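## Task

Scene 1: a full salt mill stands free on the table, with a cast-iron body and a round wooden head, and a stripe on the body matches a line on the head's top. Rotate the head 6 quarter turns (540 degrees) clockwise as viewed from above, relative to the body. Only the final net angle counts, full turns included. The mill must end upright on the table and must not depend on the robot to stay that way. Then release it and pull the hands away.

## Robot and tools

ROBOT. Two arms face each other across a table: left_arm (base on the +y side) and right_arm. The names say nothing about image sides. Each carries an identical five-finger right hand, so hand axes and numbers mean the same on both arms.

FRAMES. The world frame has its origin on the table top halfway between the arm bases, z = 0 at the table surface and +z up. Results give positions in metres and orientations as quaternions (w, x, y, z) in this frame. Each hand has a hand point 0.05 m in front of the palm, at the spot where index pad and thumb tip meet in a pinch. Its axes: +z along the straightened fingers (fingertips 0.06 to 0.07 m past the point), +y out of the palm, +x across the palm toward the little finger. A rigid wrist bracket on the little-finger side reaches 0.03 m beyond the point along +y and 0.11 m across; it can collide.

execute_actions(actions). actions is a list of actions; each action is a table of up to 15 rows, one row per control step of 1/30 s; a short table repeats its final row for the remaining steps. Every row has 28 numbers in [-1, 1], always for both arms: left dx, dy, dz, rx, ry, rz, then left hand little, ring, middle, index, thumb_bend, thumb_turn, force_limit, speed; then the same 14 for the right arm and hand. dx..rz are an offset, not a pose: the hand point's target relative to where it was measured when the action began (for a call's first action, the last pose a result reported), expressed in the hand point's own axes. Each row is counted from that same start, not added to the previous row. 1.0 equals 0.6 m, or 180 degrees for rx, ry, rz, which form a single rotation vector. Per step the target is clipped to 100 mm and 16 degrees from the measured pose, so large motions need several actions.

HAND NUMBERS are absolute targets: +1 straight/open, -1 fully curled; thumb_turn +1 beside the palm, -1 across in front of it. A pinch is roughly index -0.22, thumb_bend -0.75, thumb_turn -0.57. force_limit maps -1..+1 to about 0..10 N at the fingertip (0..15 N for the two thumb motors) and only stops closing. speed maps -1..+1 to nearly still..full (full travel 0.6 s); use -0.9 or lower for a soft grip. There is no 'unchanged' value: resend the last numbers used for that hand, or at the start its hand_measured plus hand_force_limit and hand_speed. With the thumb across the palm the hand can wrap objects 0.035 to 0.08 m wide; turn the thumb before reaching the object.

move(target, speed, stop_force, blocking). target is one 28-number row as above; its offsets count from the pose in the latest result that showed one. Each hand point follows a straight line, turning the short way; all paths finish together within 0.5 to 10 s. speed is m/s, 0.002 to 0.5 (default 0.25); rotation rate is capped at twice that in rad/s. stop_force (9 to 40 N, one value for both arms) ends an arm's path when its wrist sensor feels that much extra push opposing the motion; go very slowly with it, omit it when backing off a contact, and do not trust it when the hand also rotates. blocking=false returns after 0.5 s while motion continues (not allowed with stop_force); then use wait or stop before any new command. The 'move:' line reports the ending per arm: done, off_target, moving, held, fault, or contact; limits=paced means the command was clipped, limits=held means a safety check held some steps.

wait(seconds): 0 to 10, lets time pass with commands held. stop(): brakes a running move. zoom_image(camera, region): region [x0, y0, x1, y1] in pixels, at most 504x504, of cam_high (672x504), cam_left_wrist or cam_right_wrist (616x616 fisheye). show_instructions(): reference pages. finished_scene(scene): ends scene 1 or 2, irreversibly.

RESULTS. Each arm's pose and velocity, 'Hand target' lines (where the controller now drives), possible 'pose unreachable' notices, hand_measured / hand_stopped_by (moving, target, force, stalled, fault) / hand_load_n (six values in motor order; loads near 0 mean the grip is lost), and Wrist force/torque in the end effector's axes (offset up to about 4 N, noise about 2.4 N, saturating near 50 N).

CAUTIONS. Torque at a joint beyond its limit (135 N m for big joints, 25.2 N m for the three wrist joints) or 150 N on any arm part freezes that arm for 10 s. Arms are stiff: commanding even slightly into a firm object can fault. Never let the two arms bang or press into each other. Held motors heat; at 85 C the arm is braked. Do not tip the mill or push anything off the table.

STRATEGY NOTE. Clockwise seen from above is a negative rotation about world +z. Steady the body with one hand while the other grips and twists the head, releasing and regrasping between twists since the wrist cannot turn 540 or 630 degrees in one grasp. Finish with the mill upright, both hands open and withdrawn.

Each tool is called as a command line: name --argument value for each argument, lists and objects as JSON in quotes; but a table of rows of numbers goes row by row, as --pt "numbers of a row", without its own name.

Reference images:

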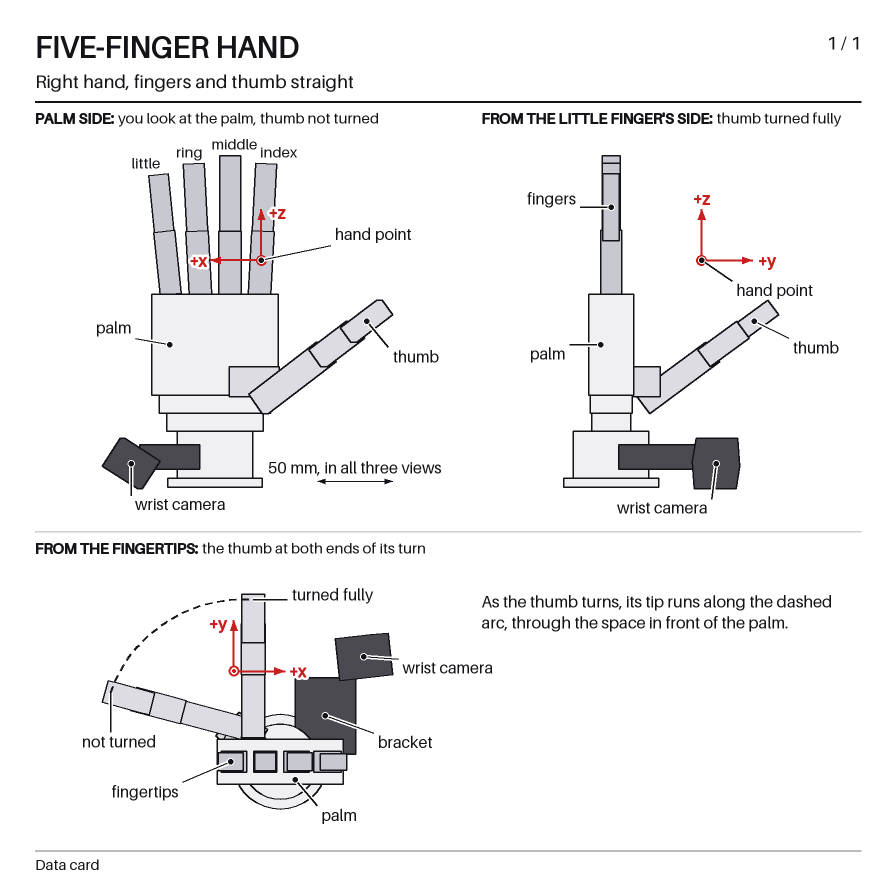

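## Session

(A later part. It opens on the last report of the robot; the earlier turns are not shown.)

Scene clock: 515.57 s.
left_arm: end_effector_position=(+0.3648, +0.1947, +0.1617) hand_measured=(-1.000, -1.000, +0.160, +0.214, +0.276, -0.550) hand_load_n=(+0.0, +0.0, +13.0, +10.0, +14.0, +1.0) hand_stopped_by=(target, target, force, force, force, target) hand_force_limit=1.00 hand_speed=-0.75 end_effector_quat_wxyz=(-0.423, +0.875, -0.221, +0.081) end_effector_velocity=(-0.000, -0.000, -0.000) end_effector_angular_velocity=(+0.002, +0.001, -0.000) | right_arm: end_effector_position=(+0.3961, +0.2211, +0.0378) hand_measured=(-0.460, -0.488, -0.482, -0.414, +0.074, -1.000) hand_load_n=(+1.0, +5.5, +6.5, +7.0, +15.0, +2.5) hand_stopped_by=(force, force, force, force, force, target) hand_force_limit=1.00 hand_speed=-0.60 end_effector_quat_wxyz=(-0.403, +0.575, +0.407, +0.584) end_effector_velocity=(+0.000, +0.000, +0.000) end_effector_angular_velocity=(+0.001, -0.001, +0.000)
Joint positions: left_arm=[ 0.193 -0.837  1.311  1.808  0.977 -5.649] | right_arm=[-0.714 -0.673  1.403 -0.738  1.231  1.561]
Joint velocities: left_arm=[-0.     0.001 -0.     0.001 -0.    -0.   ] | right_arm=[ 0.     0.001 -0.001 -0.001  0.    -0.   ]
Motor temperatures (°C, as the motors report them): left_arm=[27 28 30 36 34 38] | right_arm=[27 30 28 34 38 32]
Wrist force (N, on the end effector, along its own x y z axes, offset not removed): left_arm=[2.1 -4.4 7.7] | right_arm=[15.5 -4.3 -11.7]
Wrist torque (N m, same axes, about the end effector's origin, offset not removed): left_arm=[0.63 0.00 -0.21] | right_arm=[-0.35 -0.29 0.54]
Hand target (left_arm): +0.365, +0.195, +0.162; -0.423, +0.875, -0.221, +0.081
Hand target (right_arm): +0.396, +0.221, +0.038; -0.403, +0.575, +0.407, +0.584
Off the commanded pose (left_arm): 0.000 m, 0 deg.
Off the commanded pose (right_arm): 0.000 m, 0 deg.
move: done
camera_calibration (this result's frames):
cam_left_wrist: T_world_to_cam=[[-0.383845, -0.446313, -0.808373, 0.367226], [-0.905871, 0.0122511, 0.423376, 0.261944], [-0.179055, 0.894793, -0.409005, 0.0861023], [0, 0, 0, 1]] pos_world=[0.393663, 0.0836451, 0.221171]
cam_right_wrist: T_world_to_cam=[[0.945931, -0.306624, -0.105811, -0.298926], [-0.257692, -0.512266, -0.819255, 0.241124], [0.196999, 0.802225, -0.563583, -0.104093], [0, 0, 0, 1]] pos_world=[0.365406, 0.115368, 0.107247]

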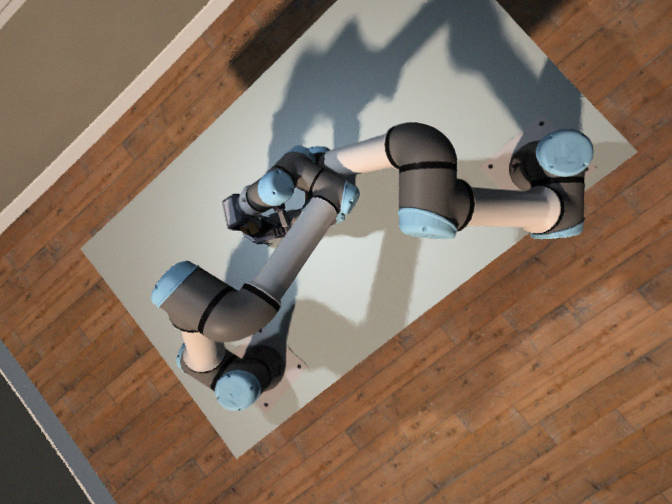

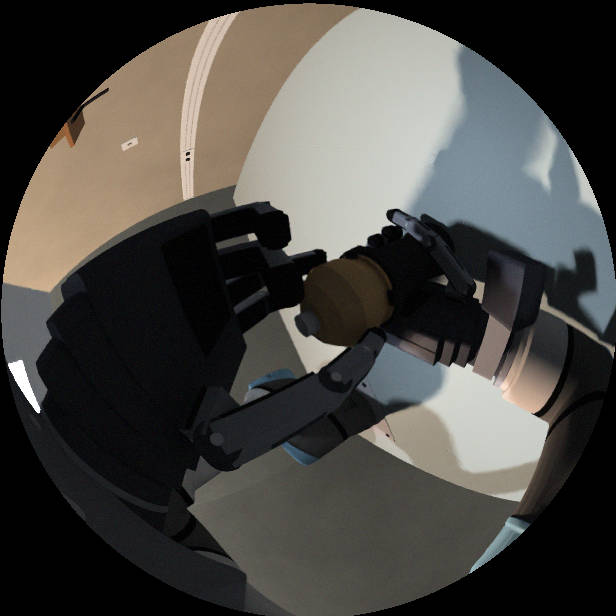

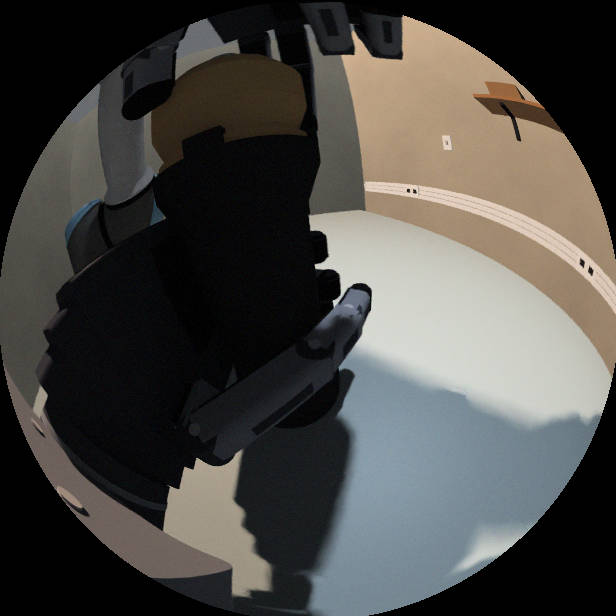

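move --target '[0,0,0,0.0225,0.3885,0.314, -1,-1,-0.5,-0.5,-1,-0.55,1,-0.75, 0,0,0,0,0,0, -1,-1,-1,-1,-1,-1,1,-0.6]' --speed 0.3

Scene clock: 522.47 s.
left_arm: end_effector_position=(+0.3649, +0.1949, +0.1612) hand_measured=(-1.000, -1.000, +0.160, +0.214, +0.276, -0.550) hand_load_n=(+0.0, +0.0, +11.0, +8.5, +14.0, -5.0) hand_stopped_by=(target, target, force, force, force, target) hand_force_limit=1.00 hand_speed=-0.75 end_effector_quat_wxyz=(-0.243, +0.462, -0.775, +0.357) end_effector_velocity=(+0.000, +0.000, -0.001) end_effector_angular_velocity=(-0.000, +0.002, -0.009) | right_arm: end_effector_position=(+0.3961, +0.2211, +0.0378) hand_measured=(-0.460, -0.488, -0.482, -0.414, +0.074, -1.000) hand_load_n=(+4.5, +9.0, +8.5, +7.0, +14.0, +0.5) hand_stopped_by=(force, force, force, force, force, target) hand_force_limit=1.00 hand_speed=-0.60 end_effector_quat_wxyz=(-0.403, +0.575, +0.407, +0.584) end_effector_velocity=(+0.000, +0.000, +0.001) end_effector_angular_velocity=(+0.002, -0.001, -0.000)
Joint positions: left_arm=[ 0.055 -1.477  1.901  0.493  0.909 -3.758] | right_arm=[-0.714 -0.673  1.403 -0.738  1.231  1.561]
Joint velocities: left_arm=[ 0.004 -0.003  0.003 -0.006  0.01   0.011] | right_arm=[ 0.     0.    -0.001 -0.002  0.     0.001]
Motor temperatures (°C, as the motors report them): left_arm=[27 28 30 36 34 38] | right_arm=[27 30 28 34 38 32]
Wrist force (N, on the end effector, along its own x y z axes, offset not removed): left_arm=[8.0 -5.3 -4.9] | right_arm=[-0.3 2.0 11.8]
Wrist torque (N m, same axes, about the end effector's origin, offset not removed): left_arm=[0.52 -0.12 -0.27] | right_arm=[-0.58 -0.77 0.12]
Hand target (left_arm): +0.365, +0.195, +0.161; +0.243, -0.462, +0.775, -0.357
Hand target (right_arm): +0.396, +0.221, +0.038; -0.403, +0.575, +0.407, +0.584
Off the commanded pose (left_arm): 0.001 m, 0 deg.
Off the commanded pose (right_arm): 0.000 m, 0 deg.
move: done
camera_calibration (this result's frames):
cam_left_wrist: T_world_to_cam=[[-0.444633, 0.384097, -0.809179, 0.227504], [0.0109061, 0.905646, 0.423895, -0.246473], [0.895646, 0.179653, -0.406869, -0.167386], [0, 0, 0, 1]] pos_world=[0.253762, 0.165905, 0.220466]
cam_right_wrist: T_world_to_cam=[[0.94593, -0.306625, -0.105816, -0.298926], [-0.257699, -0.512274, -0.819248, 0.241119], [0.196995, 0.80222, -0.563592, -0.104094], [0, 0, 0, 1]] pos_world=[0.365405, 0.115367, 0.107238]

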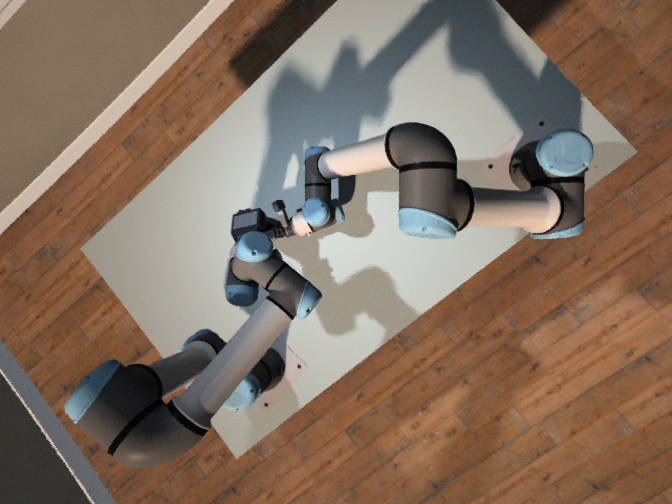

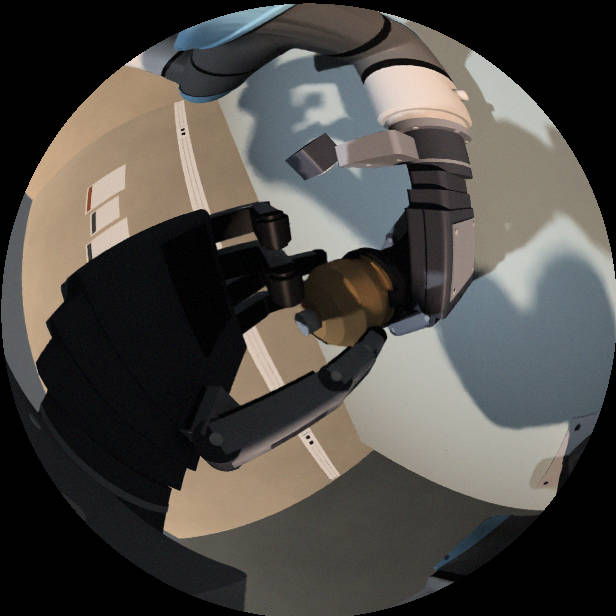

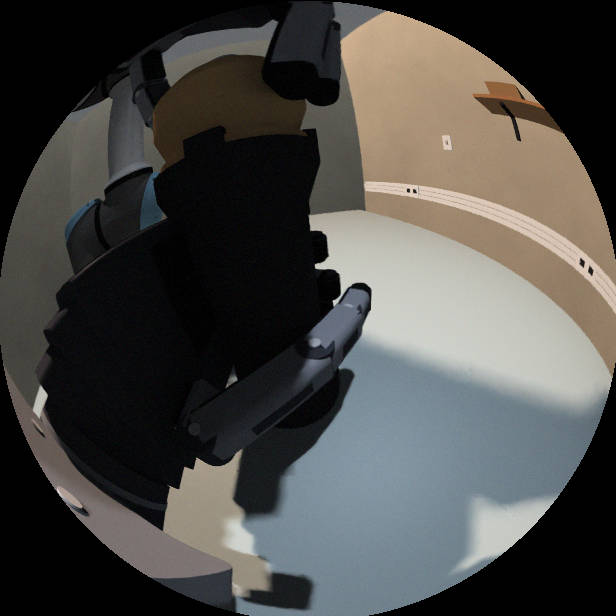

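move --target '[0.001,-0.0005,-0.0004,0.0268,0.4538,0.3658, -1,-1,-0.5,-0.5,-1,-0.55,1,-0.75, 0,0,0,0,0,0, -1,-1,-1,-1,-1,-1,1,-0.6]' --speed 0.3

Scene clock: 533.67 s.
left_arm: end_effector_position=(+0.3643, +0.1938, +0.1619) hand_measured=(-1.000, -1.000, +0.160, +0.214, +0.276, -0.550) hand_load_n=(+0.0, +0.0, +13.5, +6.5, +13.5, -4.5) hand_stopped_by=(target, target, force, force, force, target) hand_force_limit=1.00 hand_speed=-0.75 end_effector_quat_wxyz=(-0.135, +0.333, +0.838, -0.411) end_effector_velocity=(-0.000, +0.001, -0.000) end_effector_angular_velocity=(+0.002, +0.002, -0.011) | right_arm: end_effector_position=(+0.3961, +0.2211, +0.0378) hand_measured=(-0.460, -0.488, -0.482, -0.414, +0.074, -1.000) hand_load_n=(+3.5, +8.0, +8.0, +7.0, +14.5, +2.0) hand_stopped_by=(force, force, force, force, force, target) hand_force_limit=1.00 hand_speed=-0.60 end_effector_quat_wxyz=(-0.403, +0.575, +0.407, +0.584) end_effector_velocity=(+0.001, -0.000, +0.000) end_effector_angular_velocity=(+0.000, -0.001, -0.002)
Joint positions: left_arm=[ 0.731 -1.085  1.557  1.134  2.465 -1.465] | right_arm=[-0.714 -0.673  1.403 -0.738  1.231  1.561]
Joint velocities: left_arm=[ 0.001  0.006 -0.005  0.017 -0.001  0.02 ] | right_arm=[-0.001 -0.    -0.     0.     0.001 -0.001]
Motor temperatures (°C, as the motors report them): left_arm=[27 28 30 36 34 38] | right_arm=[27 30 28 34 38 32]
Wrist force (N, on the end effector, along its own x y z axes, offset not removed): left_arm=[6.9 -6.6 -0.6] | right_arm=[7.0 8.1 2.0]
Wrist torque (N m, same axes, about the end effector's origin, offset not removed): left_arm=[0.66 -0.24 -0.38] | right_arm=[-0.23 -0.82 1.05]
Hand target (left_arm): +0.364, +0.194, +0.162; -0.135, +0.334, +0.838, -0.411
Hand target (right_arm): +0.396, +0.221, +0.038; -0.403, +0.575, +0.407, +0.584
Off the commanded pose (left_arm): 0.001 m, 0 deg.
Off the commanded pose (right_arm): 0.000 m, 0 deg.
move: done
camera_calibration (this result's frames):
cam_left_wrist: T_world_to_cam=[[0.485782, 0.328765, -0.809895, -0.0999421], [0.87218, -0.243384, 0.424343, -0.336888], [-0.0576063, -0.912512, -0.404974, 0.392246], [0, 0, 0, 1]] pos_world=[0.364973, 0.308793, 0.220863]
cam_right_wrist: T_world_to_cam=[[0.945931, -0.306624, -0.105813, -0.298926], [-0.257696, -0.512269, -0.819252, 0.241123], [0.196998, 0.802223, -0.563587, -0.104092], [0, 0, 0, 1]] pos_world=[0.365406, 0.115367, 0.107245]

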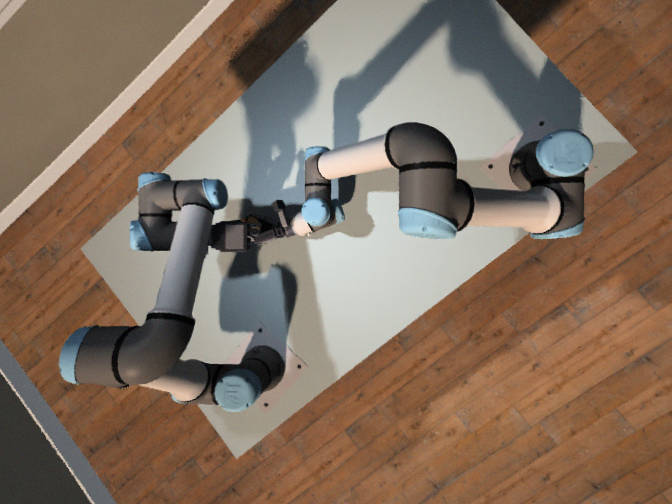

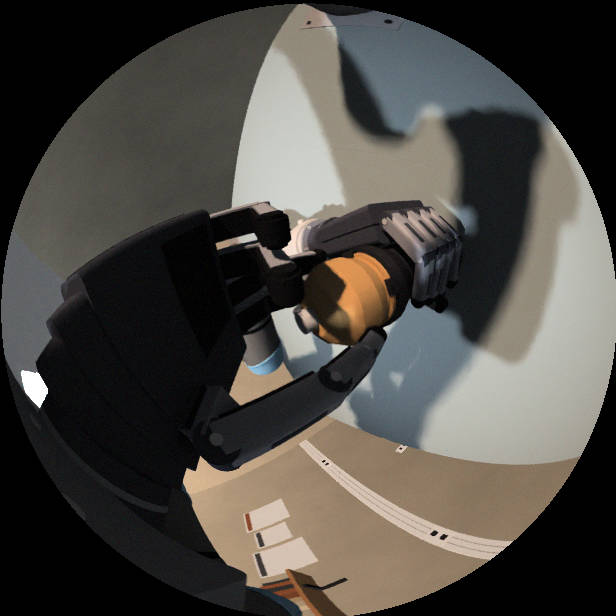

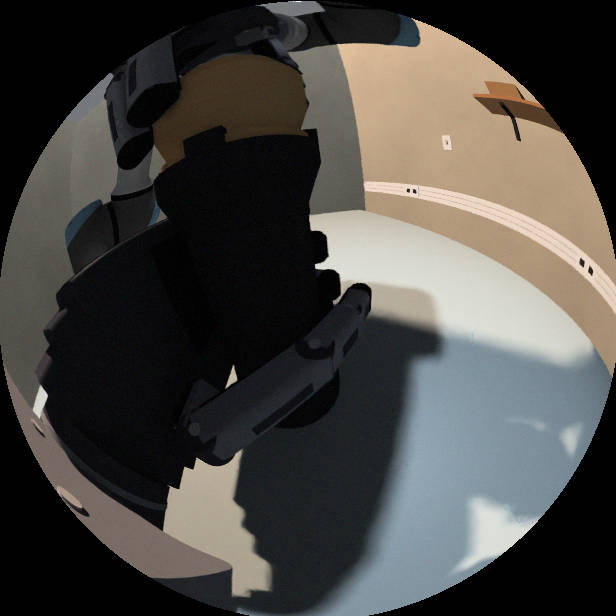

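move --target '[0.0008,0,0,0.0266,0.4414,0.3547, -1,-1,-0.5,-0.52,-1,-0.55,1,-0.75, 0,0,0,0,0,0, -1,-1,-1,-1,-1,-1,1,-0.6]' --speed 0.3

Scene clock: 540.27 s.
left_arm: end_effector_position=(+0.3640, +0.1941, +0.1621) hand_measured=(-1.000, -1.000, +0.160, +0.206, +0.276, -0.550) hand_load_n=(+0.0, +0.0, +16.0, +13.5, +13.0, -3.5) hand_stopped_by=(target, target, force, force, force, target) hand_force_limit=1.00 hand_speed=-0.75 end_effector_quat_wxyz=(-0.405, +0.861, +0.269, -0.154) end_effector_velocity=(-0.000, +0.000, -0.000) end_effector_angular_velocity=(+0.000, +0.000, -0.012) | right_arm: end_effector_position=(+0.3961, +0.2211, +0.0378) hand_measured=(-0.460, -0.488, -0.482, -0.414, +0.074, -1.000) hand_load_n=(+2.0, +6.0, +7.0, +6.5, +15.0, +3.0) hand_stopped_by=(force, force, force, force, force, target) hand_force_limit=1.00 hand_speed=-0.60 end_effector_quat_wxyz=(-0.403, +0.575, +0.407, +0.584) end_effector_velocity=(+0.001, +0.001, +0.001) end_effector_angular_velocity=(+0.002, -0.001, +0.000)
Joint positions: left_arm=[ 0.475 -0.695  1.084  2.077  1.586  0.049] | right_arm=[-0.714 -0.673  1.403 -0.738  1.231  1.561]
Joint velocities: left_arm=[-0.003 -0.     0.001 -0.001 -0.007  0.006] | right_arm=[-0.     0.    -0.002 -0.    -0.001  0.001]
Motor temperatures (°C, as the motors report them): left_arm=[27 28 30 36 34 38] | right_arm=[27 30 28 34 38 32]
Wrist force (N, on the end effector, along its own x y z axes, offset not removed): left_arm=[3.9 -15.9 5.6] | right_arm=[12.5 10.1 -17.0]
Wrist torque (N m, same axes, about the end effector's origin, offset not removed): left_arm=[1.07 -0.06 -0.43] | right_arm=[0.29 -0.14 1.68]
Hand target (left_arm): +0.364, +0.194, +0.162; -0.405, +0.861, +0.268, -0.154
Hand target (right_arm): +0.396, +0.221, +0.038; -0.403, +0.575, +0.407, +0.584
Off the commanded pose (left_arm): 0.000 m, 0 deg.
Off the commanded pose (right_arm): 0.000 m, 0 deg.
move: done
camera_calibration (this result's frames):
cam_left_wrist: T_world_to_cam=[[0.220713, -0.543358, -0.809967, 0.166035], [-0.418703, -0.802818, 0.424467, 0.241819], [-0.880894, 0.24545, -0.404698, 0.46749], [0, 0, 0, 1]] pos_world=[0.476413, 0.169608, 0.221031]
cam_right_wrist: T_world_to_cam=[[0.945929, -0.30663, -0.105814, -0.298929], [-0.257698, -0.512268, -0.819252, 0.241124], [0.197002, 0.802222, -0.563587, -0.104093], [0, 0, 0, 1]] pos_world=[0.365409, 0.115365, 0.107245]

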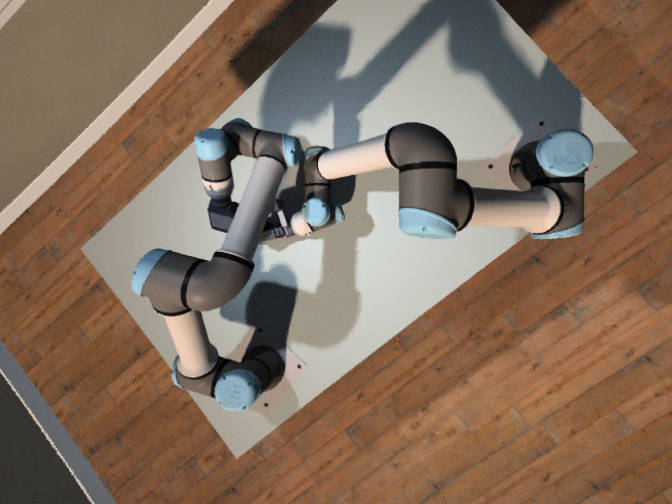

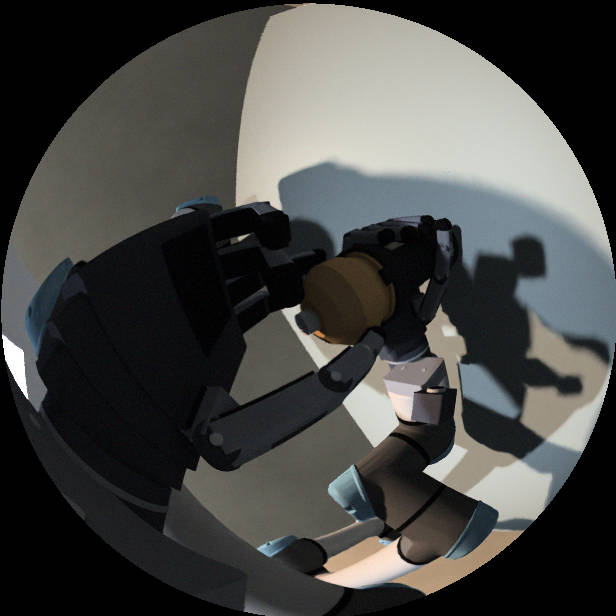

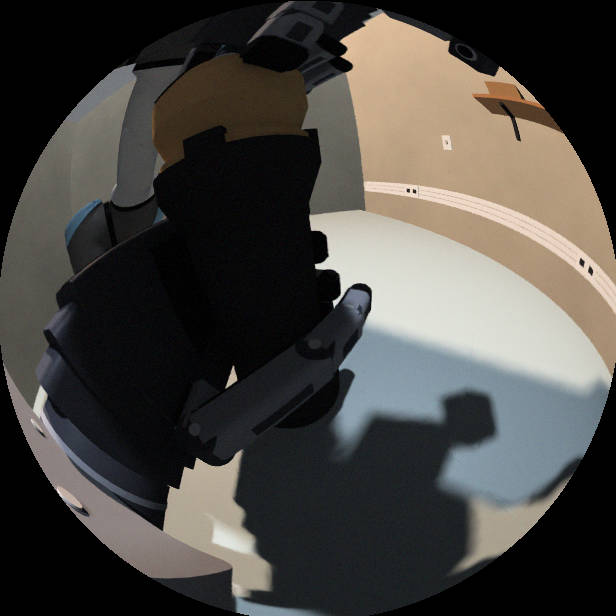

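zoom_image --camera "cam_left_wrist" --region '[270, 230, 420, 380]'

zoom_image --camera "cam_right_wrist" --region '[130, 20, 340, 200]'

Region (270, 230, 420, 380) of cam_left_wrist's 616x616 image, scaled by 3.360, with more detail than that image has.

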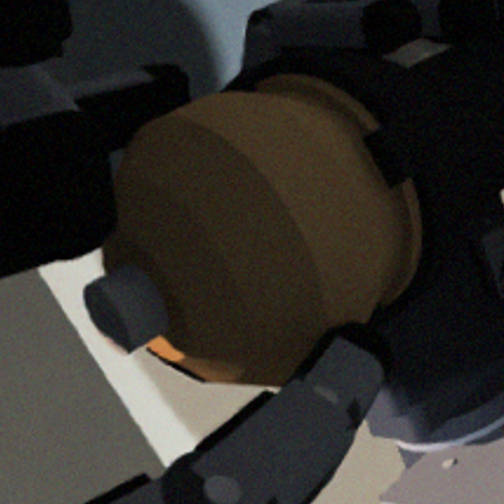

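Region (130, 20, 340, 200) of cam_right_wrist's 616x616 image, scaled by 2.400, with more detail than that image has; it fills the top 432 rows of this view, and the rest is white.

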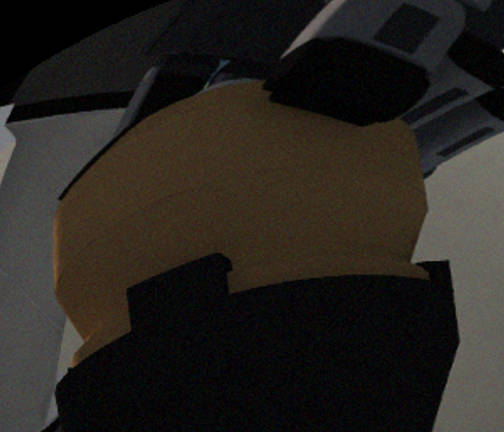

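execute_actions --actions '[[[0,0,0,0,0,0, -1,-1,0.5,0.5,0.85,-0.55,1,0.3, 0,0,0,0,0,0, -1,-1,-1,-1,-1,-1,1,-0.6]]]'

move --target '[-0.0063,-0.104,-0.0835,-0.0078,-0.13,-0.1043, -1,-1,0.5,0.5,0.85,-0.55,1,0.3, 0,0,0,0,0,0, -1,-1,-1,-1,-1,-1,1,-0.6]' --speed 0.3

Scene clock: 550.10 s.
left_arm: end_effector_position=(+0.3640, +0.1940, +0.1622) hand_measured=(-1.000, -1.000, +0.500, +0.500, +0.810, -0.550) hand_load_n=(+0.0, +0.0, +0.0, +0.0, +0.0, +0.0) hand_stopped_by=(target, target, target, target, moving, target) hand_force_limit=1.00 hand_speed=0.30 end_effector_quat_wxyz=(-0.404, +0.861, +0.268, -0.154) end_effector_velocity=(+0.001, +0.000, +0.000) end_effector_angular_velocity=(-0.001, -0.001, +0.001) | right_arm: end_effector_position=(+0.3961, +0.2211, +0.0378) hand_measured=(-0.460, -0.488, -0.482, -0.414, +0.074, -1.000) hand_load_n=(+2.5, +7.0, +8.0, +7.0, +14.5, +2.0) hand_stopped_by=(force, force, force, force, force, target) hand_force_limit=1.00 hand_speed=-0.60 end_effector_quat_wxyz=(-0.403, +0.575, +0.407, +0.584) end_effector_velocity=(-0.001, +0.001, +0.000) end_effector_angular_velocity=(+0.000, +0.001, +0.002)
Joint positions: left_arm=[ 0.474 -0.695  1.084  2.077  1.586  0.049] | right_arm=[-0.714 -0.673  1.403 -0.738  1.231  1.561]
Joint velocities: left_arm=[ 0.001  0.    -0.001  0.     0.    -0.   ] | right_arm=[ 0.001 -0.    -0.     0.001 -0.001  0.001]
Motor temperatures (°C, as the motors report them): left_arm=[27 28 30 36 34 38] | right_arm=[27 30 28 34 38 32]
Wrist force (N, on the end effector, along its own x y z axes, offset not removed): left_arm=[0.5 0.9 -1.2] | right_arm=[6.9 -1.4 1.1]
Wrist torque (N m, same axes, about the end effector's origin, offset not removed): left_arm=[0.09 0.00 -0.15] | right_arm=[-0.72 -0.36 0.30]
Hand target (left_arm): +0.364, +0.194, +0.162; -0.405, +0.861, +0.269, -0.154
Hand target (right_arm): +0.396, +0.221, +0.038; -0.403, +0.575, +0.407, +0.584
Off the commanded pose (left_arm): 0.000 m, 0 deg.
Off the commanded pose (right_arm): 0.000 m, 0 deg.
camera_calibration (this result's frames):
cam_left_wrist: T_world_to_cam=[[0.220683, -0.543532, -0.809859, 0.166106], [-0.418921, -0.802661, 0.424548, 0.241737], [-0.880798, 0.245576, -0.40483, 0.467448], [0, 0, 0, 1]] pos_world=[0.476339, 0.169523, 0.221131]
cam_right_wrist: T_world_to_cam=[[0.945953, -0.306557, -0.105813, -0.298887], [-0.257659, -0.512288, -0.819252, 0.241115], [0.19694, 0.802237, -0.563587, -0.104087], [0, 0, 0, 1]] pos_world=[0.365357, 0.115397, 0.107245]

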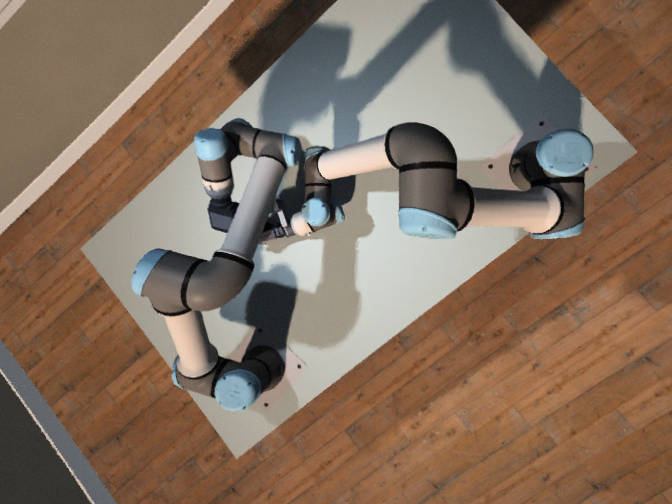

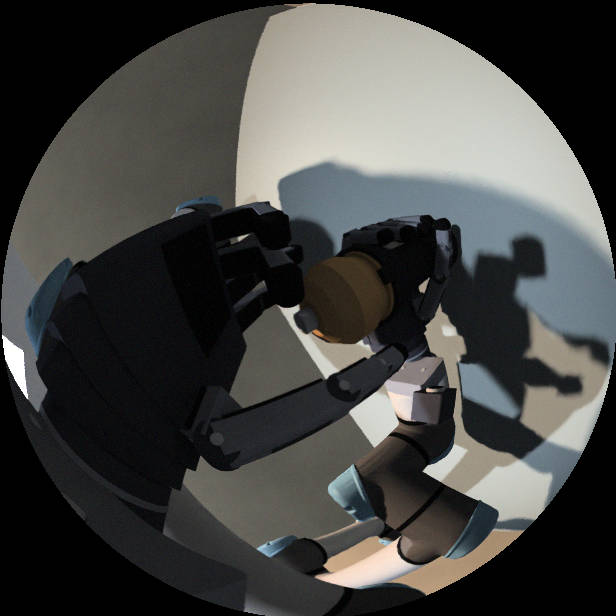

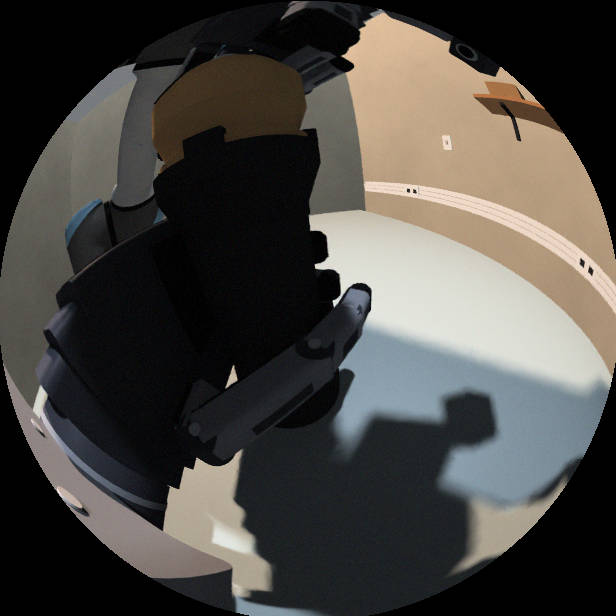

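Scene clock: 551.47 s.
left_arm: end_effector_position=(+0.3639, +0.1940, +0.2421) hand_measured=(-1.000, -1.000, +0.500, +0.500, +0.850, -0.550) hand_load_n=(+0.0, +0.0, +0.0, +0.0, +0.0, +0.0) hand_stopped_by=(target, target, target, target, target, target) hand_force_limit=1.00 hand_speed=0.30 end_effector_quat_wxyz=(-0.351, +0.762, +0.482, -0.254) end_effector_velocity=(+0.000, -0.000, +0.001) end_effector_angular_velocity=(+0.001, +0.000, +0.013) | right_arm: end_effector_position=(+0.3961, +0.2211, +0.0378) hand_measured=(-0.460, -0.488, -0.482, -0.414, +0.074, -1.000) hand_load_n=(+2.5, +7.0, +8.0, +7.0, +14.5, +2.0) hand_stopped_by=(force, force, force, force, force, target) hand_force_limit=1.00 hand_speed=-0.60 end_effector_quat_wxyz=(-0.403, +0.575, +0.407, +0.584) end_effector_velocity=(+0.000, +0.000, +0.000) end_effector_angular_velocity=(+0.001, +0.000, +0.000)
Joint positions: left_arm=[ 0.598 -0.805  1.063  2.164  1.894 -0.21 ] | right_arm=[-0.714 -0.673  1.403 -0.738  1.231  1.561]
Joint velocities: left_arm=[ 0.002 -0.002  0.001 -0.     0.007 -0.008] | right_arm=[-0.     0.    -0.001 -0.    -0.001  0.001]
Motor temperatures (°C, as the motors report them): left_arm=[27 28 30 36 34 38] | right_arm=[27 30 28 34 38 32]
Wrist force (N, on the end effector, along its own x y z axes, offset not removed): left_arm=[-0.1 3.0 -0.1] | right_arm=[8.4 1.1 -1.1]
Wrist torque (N m, same axes, about the end effector's origin, offset not removed): left_arm=[0.42 0.00 -0.04] | right_arm=[-0.13 -0.55 0.37]
Hand target (left_arm): +0.364, +0.194, +0.242; -0.351, +0.762, +0.482, -0.254
Hand target (right_arm): +0.396, +0.221, +0.038; -0.403, +0.575, +0.407, +0.584
Off the commanded pose (left_arm): 0.000 m, 0 deg.
Off the commanded pose (right_arm): 0.000 m, 0 deg.
move: done
camera_calibration (this result's frames):
cam_left_wrist: T_world_to_cam=[[0.462268, -0.360852, -0.809996, 0.107526], [0.0381806, -0.904507, 0.424747, 0.0611603], [-0.885918, -0.227273, -0.404347, 0.593194], [0, 0, 0, 1]] pos_world=[0.47348, 0.228938, 0.300974]
cam_right_wrist: T_world_to_cam=[[0.945953, -0.306557, -0.105813, -0.298887], [-0.257659, -0.512288, -0.819252, 0.241115], [0.19694, 0.802237, -0.563587, -0.104087], [0, 0, 0, 1]] pos_world=[0.365357, 0.115397, 0.107245]

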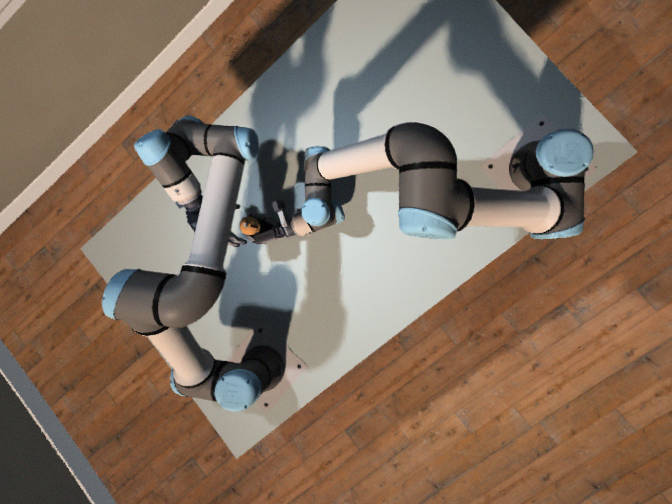

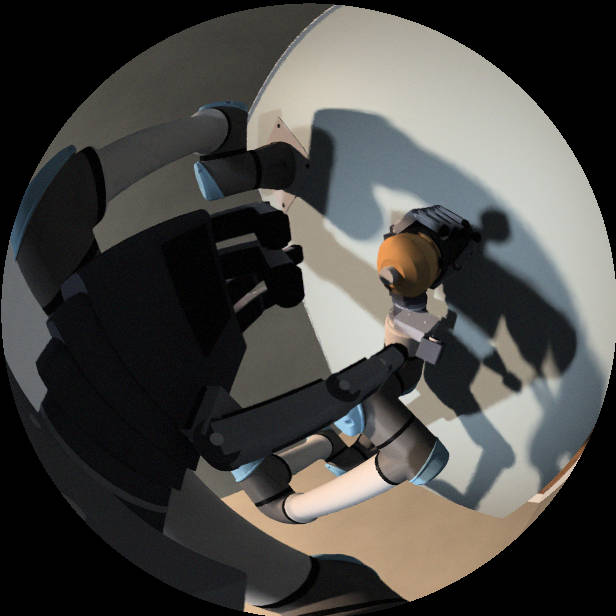

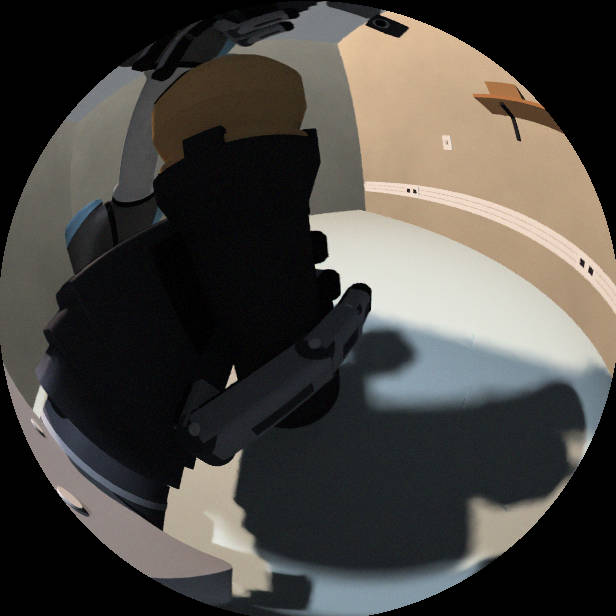

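zoom_image --camera "cam_high" --region '[220, 200, 280, 250]'

zoom_image --camera "cam_left_wrist" --region '[360, 200, 480, 320]'

Region (220, 200, 280, 250) of cam_high's 672x504 image, scaled by 8.400, with more detail than that image has.

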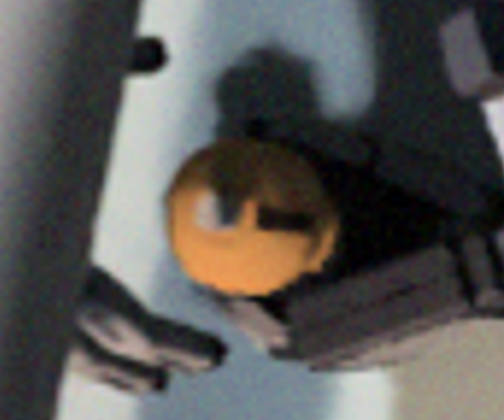

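Region (360, 200, 480, 320) of cam_left_wrist's 616x616 image, scaled by 4.200, with more detail than that image has.

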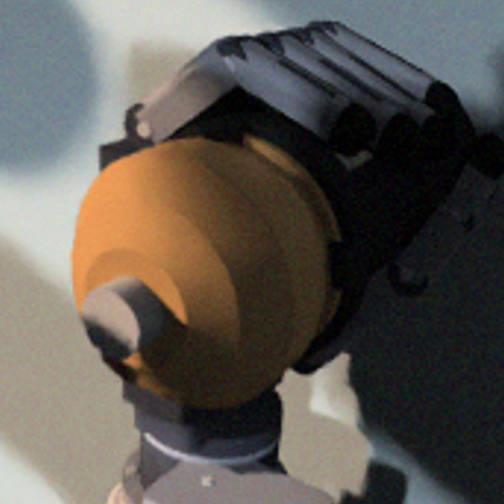

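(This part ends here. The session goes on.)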